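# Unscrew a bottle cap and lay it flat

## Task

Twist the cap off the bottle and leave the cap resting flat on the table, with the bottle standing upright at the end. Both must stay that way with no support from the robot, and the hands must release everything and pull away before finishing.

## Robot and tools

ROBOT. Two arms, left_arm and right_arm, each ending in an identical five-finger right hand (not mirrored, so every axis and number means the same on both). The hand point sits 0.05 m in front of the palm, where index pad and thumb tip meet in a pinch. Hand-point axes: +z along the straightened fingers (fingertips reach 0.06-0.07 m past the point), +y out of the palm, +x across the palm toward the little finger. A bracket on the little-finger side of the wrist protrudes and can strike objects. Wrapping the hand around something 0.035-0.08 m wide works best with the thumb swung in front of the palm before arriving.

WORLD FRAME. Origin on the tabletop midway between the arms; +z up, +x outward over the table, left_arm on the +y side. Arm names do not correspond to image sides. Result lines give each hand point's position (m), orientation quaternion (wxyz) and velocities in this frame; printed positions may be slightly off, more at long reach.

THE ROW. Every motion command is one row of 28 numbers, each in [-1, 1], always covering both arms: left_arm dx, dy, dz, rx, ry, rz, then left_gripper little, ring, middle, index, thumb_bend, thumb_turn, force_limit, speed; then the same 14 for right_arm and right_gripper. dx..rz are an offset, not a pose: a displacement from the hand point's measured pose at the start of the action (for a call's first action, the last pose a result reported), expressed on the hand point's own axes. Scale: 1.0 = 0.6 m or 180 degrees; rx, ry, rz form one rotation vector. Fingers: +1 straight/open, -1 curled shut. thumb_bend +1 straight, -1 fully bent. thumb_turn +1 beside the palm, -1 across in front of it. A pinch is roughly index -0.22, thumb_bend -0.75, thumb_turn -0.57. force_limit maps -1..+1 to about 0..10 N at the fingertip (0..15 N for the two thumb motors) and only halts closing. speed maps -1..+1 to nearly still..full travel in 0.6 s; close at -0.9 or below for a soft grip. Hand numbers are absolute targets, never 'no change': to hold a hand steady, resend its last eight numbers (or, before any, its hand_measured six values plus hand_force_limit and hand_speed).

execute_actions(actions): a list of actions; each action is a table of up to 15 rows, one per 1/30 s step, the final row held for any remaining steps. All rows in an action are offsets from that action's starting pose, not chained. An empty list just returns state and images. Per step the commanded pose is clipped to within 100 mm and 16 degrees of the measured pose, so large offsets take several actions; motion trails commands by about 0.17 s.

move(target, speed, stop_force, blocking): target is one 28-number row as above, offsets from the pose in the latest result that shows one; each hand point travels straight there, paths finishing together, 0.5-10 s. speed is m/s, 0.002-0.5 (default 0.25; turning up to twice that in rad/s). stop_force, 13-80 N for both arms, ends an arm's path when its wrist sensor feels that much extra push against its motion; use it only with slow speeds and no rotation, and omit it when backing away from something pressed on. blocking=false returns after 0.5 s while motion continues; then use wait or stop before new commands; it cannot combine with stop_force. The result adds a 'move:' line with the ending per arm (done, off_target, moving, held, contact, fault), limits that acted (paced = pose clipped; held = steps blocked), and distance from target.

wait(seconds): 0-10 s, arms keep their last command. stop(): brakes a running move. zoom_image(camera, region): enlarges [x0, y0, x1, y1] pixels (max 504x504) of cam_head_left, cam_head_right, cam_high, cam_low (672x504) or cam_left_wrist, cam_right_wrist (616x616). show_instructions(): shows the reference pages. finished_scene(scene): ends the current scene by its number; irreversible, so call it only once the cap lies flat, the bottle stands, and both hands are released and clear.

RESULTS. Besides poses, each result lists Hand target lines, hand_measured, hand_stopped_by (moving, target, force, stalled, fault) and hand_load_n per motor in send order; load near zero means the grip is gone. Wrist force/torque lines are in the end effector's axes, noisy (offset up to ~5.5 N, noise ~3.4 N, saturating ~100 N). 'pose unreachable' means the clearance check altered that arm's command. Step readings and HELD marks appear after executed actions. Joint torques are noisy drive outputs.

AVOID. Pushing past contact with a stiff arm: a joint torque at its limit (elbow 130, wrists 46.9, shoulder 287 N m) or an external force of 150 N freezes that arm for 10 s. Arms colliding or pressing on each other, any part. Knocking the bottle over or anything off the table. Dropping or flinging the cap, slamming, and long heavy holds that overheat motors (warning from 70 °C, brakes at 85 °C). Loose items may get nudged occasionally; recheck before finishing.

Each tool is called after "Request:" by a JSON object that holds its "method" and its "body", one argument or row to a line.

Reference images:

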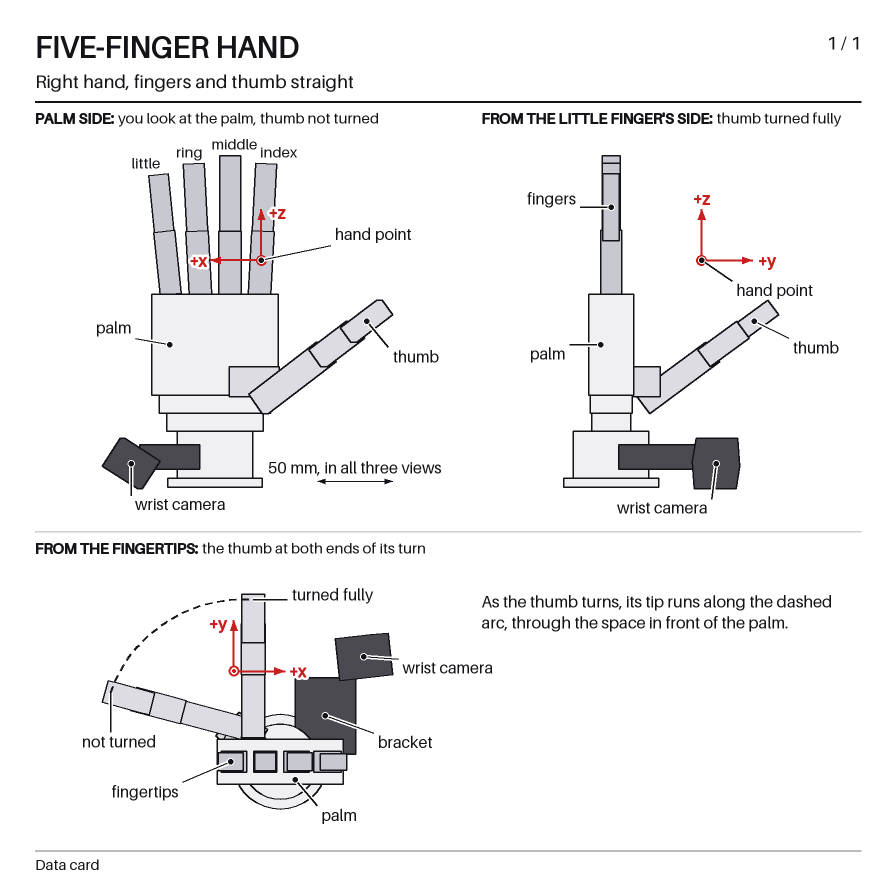

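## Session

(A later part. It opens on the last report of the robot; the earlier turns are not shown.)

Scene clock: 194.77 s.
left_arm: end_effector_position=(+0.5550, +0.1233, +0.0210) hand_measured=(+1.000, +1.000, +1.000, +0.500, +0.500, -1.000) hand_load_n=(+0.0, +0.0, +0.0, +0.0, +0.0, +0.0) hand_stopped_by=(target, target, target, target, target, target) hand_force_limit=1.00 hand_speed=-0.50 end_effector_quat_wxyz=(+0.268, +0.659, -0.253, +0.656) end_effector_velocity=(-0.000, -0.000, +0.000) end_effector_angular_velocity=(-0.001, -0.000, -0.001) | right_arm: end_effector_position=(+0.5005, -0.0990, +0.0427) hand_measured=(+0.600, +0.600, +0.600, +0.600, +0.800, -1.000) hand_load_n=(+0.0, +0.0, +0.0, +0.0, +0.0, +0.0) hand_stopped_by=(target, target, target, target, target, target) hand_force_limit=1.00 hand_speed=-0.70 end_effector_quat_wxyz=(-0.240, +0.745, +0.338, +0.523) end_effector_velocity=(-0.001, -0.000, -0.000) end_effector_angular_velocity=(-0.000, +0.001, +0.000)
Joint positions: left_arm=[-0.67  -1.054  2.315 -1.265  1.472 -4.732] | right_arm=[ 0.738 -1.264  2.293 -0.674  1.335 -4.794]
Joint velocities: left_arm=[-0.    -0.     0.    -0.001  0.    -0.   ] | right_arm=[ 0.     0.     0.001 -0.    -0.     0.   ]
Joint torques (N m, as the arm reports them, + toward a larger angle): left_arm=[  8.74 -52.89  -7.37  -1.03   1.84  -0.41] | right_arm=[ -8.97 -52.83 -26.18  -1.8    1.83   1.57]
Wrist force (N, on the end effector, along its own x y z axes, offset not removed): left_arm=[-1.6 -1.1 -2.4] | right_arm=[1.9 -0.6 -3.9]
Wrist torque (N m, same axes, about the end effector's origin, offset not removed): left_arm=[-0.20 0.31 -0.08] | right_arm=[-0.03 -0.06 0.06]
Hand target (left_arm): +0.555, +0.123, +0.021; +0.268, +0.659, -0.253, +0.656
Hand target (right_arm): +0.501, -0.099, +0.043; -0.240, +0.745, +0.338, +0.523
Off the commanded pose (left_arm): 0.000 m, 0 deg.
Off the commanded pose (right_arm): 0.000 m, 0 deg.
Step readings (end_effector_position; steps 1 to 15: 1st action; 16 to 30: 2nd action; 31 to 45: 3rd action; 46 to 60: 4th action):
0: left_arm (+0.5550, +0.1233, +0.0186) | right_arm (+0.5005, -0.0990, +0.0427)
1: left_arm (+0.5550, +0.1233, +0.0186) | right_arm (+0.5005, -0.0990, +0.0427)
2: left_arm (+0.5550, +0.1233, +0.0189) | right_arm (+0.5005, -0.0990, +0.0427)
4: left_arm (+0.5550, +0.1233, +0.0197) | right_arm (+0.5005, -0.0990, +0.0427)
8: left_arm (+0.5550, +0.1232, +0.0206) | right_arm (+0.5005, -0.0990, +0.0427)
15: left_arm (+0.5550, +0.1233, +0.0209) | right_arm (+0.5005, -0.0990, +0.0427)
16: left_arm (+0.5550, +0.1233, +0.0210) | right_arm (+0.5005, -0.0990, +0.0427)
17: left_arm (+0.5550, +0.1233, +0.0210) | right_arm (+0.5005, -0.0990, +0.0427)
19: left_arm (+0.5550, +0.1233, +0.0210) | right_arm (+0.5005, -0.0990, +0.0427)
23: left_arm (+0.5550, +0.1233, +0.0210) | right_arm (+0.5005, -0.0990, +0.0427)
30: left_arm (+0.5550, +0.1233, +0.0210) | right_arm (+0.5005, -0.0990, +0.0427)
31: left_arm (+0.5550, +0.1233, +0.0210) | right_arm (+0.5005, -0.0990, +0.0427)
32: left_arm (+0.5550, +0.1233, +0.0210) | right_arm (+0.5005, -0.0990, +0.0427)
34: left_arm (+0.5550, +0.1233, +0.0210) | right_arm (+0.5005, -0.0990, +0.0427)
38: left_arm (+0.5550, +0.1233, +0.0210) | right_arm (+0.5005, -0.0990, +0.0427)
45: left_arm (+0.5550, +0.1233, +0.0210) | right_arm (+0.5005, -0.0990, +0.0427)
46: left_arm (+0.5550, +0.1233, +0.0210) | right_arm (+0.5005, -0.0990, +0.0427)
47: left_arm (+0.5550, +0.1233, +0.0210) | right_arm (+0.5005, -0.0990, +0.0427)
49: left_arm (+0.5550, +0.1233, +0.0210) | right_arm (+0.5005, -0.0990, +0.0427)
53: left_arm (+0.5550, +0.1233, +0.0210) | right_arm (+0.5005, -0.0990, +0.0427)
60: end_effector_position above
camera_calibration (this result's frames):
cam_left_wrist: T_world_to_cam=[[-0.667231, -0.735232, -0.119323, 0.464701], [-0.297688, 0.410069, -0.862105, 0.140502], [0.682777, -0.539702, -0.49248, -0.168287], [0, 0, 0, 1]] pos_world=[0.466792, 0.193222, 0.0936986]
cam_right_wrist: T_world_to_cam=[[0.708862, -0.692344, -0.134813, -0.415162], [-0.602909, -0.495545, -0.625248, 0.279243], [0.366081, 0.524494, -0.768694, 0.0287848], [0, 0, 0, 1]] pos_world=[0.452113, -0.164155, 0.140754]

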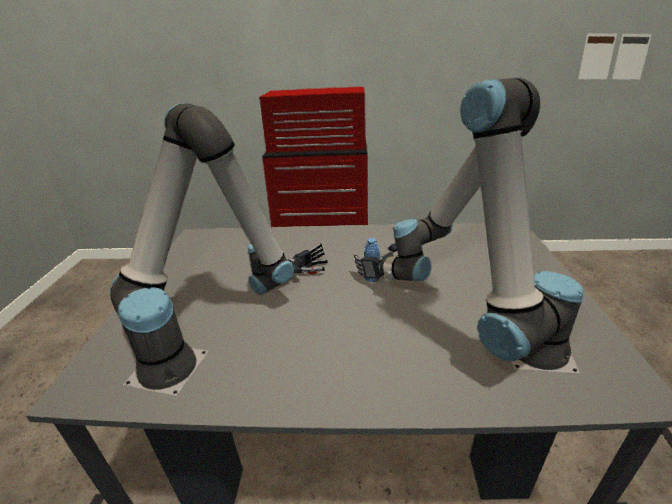

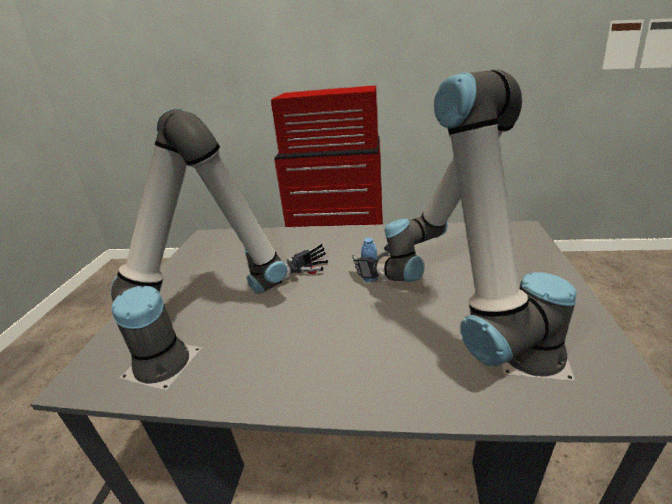

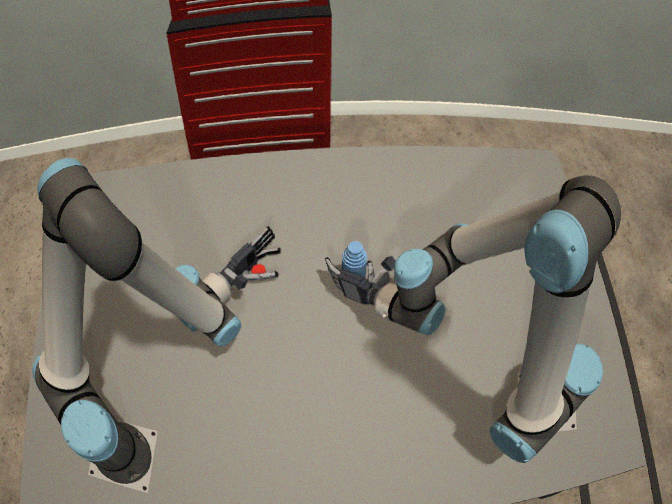

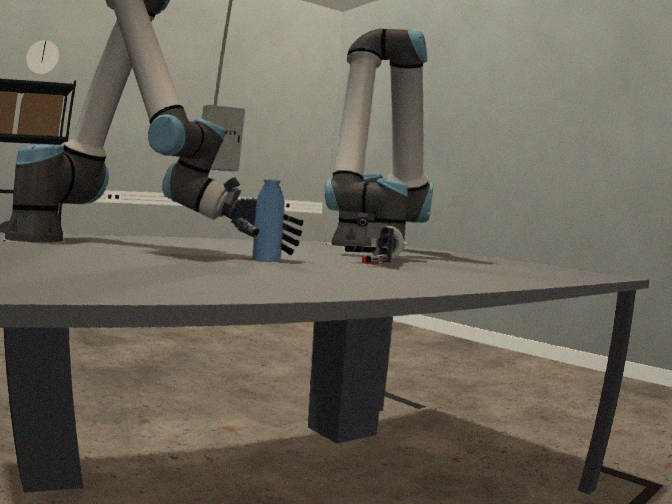

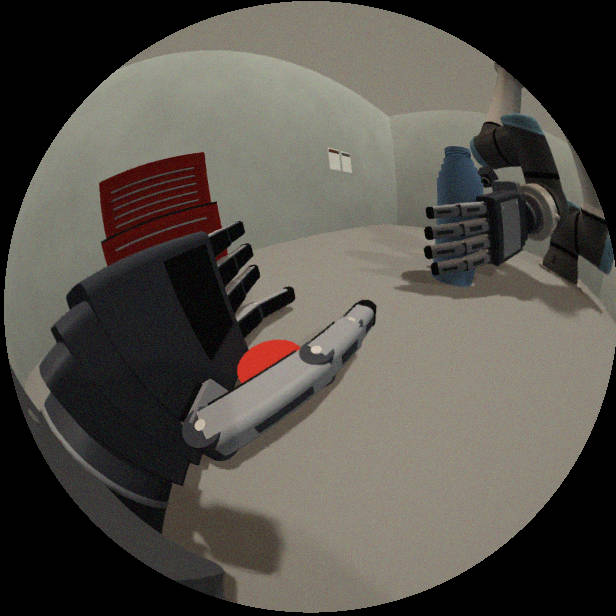

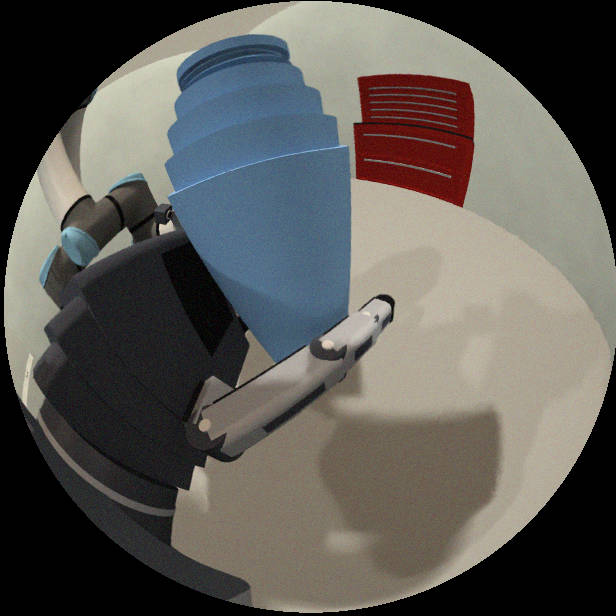

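Retreat: left up; right back along -y and -z.

Request:
{"method": "move", "body": {
  "target": [0.2,0,0,0,0,0,1,1,1,0.5,0.5,-1,1,-0.5,0,-0.12,-0.15,0,0,0,1,1,1,1,1,-1,1,0],
  "speed": 0.15
}}

Scene clock: 196.27 s.
left_arm: end_effector_position=(+0.5562, +0.1253, +0.1405) hand_measured=(+1.000, +1.000, +1.000, +0.500, +0.500, -1.000) hand_load_n=(+0.0, +0.0, +0.0, +0.0, +0.0, +0.0) hand_stopped_by=(target, target, target, target, target, target) hand_force_limit=1.00 hand_speed=-0.50 end_effector_quat_wxyz=(+0.268, +0.658, -0.253, +0.656) end_effector_velocity=(-0.000, -0.000, +0.003) end_effector_angular_velocity=(+0.000, +0.000, -0.000) | right_arm: end_effector_position=(+0.3909, -0.1157, +0.0733) hand_measured=(+1.000, +1.000, +1.000, +1.000, +1.000, -1.000) hand_load_n=(+0.0, +0.0, +0.0, +0.0, +0.0, +0.0) hand_stopped_by=(target, target, target, target, target, target) hand_force_limit=1.00 hand_speed=0.00 end_effector_quat_wxyz=(-0.240, +0.745, +0.338, +0.523) end_effector_velocity=(-0.002, -0.000, +0.001) end_effector_angular_velocity=(+0.001, -0.001, -0.000)
Joint positions: left_arm=[-0.666 -1.292  2.293 -1.005  1.477 -4.732] | right_arm=[ 0.877 -1.413  2.41  -0.65   1.465 -4.746]
Joint velocities: left_arm=[-0.    -0.006 -0.001  0.008 -0.     0.   ] | right_arm=[ 0.004 -0.003  0.001  0.001  0.004  0.001]
Joint torques (N m, as the arm reports them, + toward a larger angle): left_arm=[ 11.52 -50.82 -32.79  -0.26   2.66  -0.51] | right_arm=[ 18.73 -54.13 -12.07   3.     3.36   3.82]
Wrist force (N, on the end effector, along its own x y z axes, offset not removed): left_arm=[2.4 0.2 -3.2] | right_arm=[-1.1 -0.3 -3.0]
Wrist torque (N m, same axes, about the end effector's origin, offset not removed): left_arm=[0.08 -0.26 0.15] | right_arm=[0.07 0.28 -0.32]
Hand target (left_arm): +0.556, +0.125, +0.141; +0.268, +0.659, -0.253, +0.656
Hand target (right_arm): +0.391, -0.116, +0.073; -0.240, +0.745, +0.338, +0.523
Off the commanded pose (left_arm): 0.000 m, 0 deg.
Off the commanded pose (right_arm): 0.000 m, 0 deg.
move: done
camera_calibration (this result's frames):
cam_left_wrist: T_world_to_cam=[[-0.667226, -0.735243, -0.119275, 0.481203], [-0.297661, 0.409988, -0.862153, 0.243092], [0.682793, -0.539748, -0.492408, -0.109116], [0, 0, 0, 1]] pos_world=[0.467934, 0.195241, 0.213248]
cam_right_wrist: T_world_to_cam=[[0.708902, -0.692331, -0.134667, -0.344898], [-0.602828, -0.495638, -0.625253, 0.224001], [0.366136, 0.524425, -0.768715, 0.101139], [0, 0, 0, 1]] pos_world=[0.342503, -0.1808, 0.171358]

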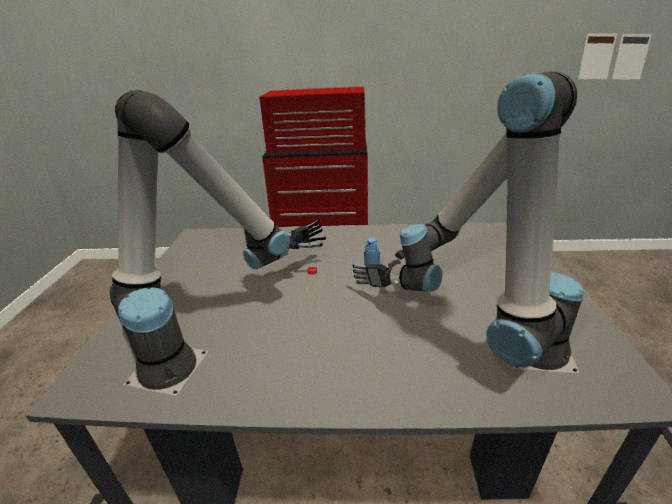

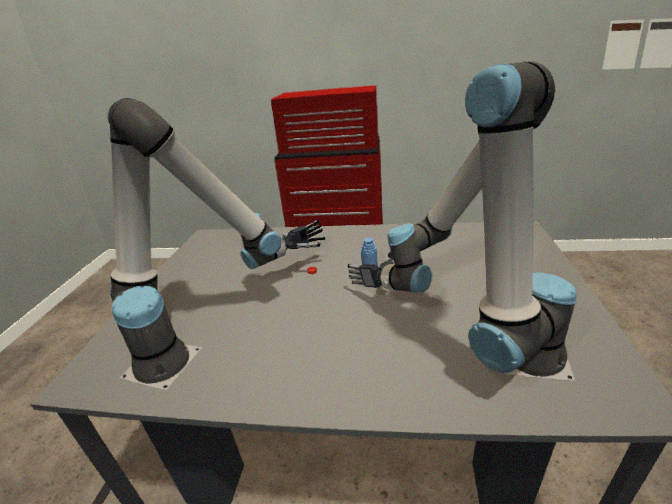

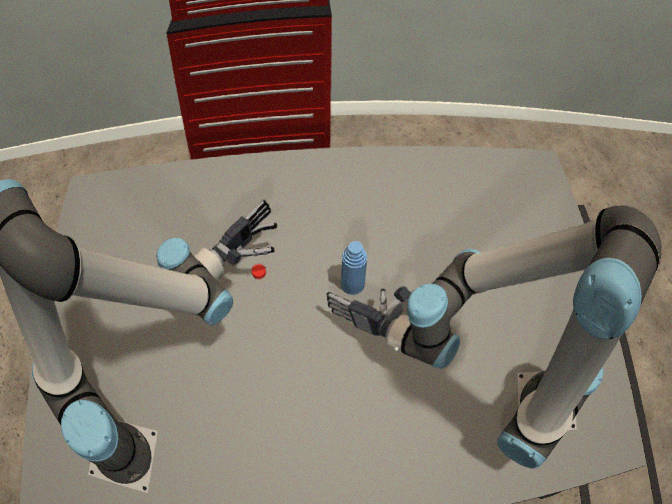

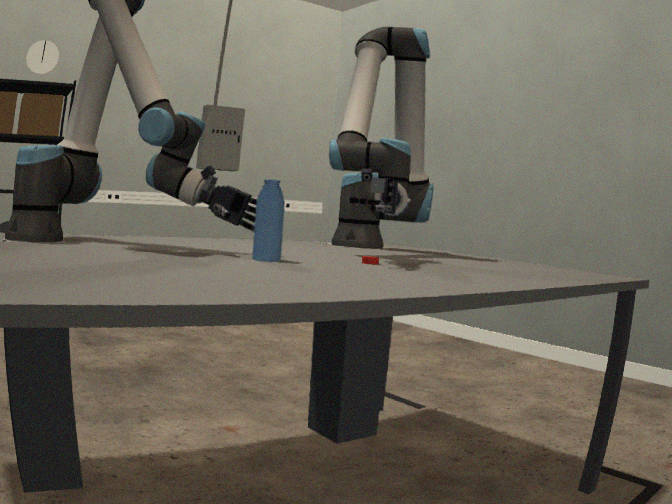

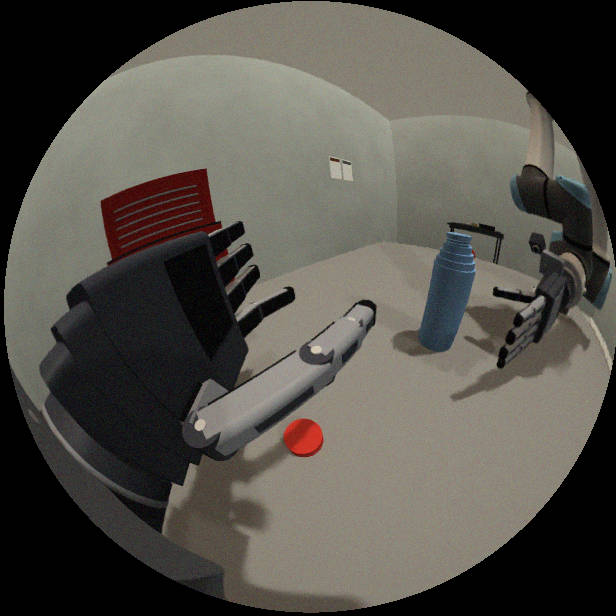

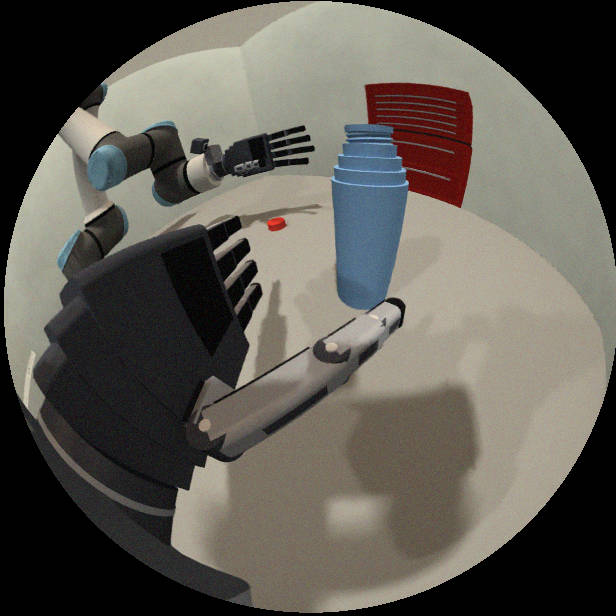

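Request:
{"method": "finished_scene", "body": {
  "scene": 1
}}

The scene is finished: the task was done.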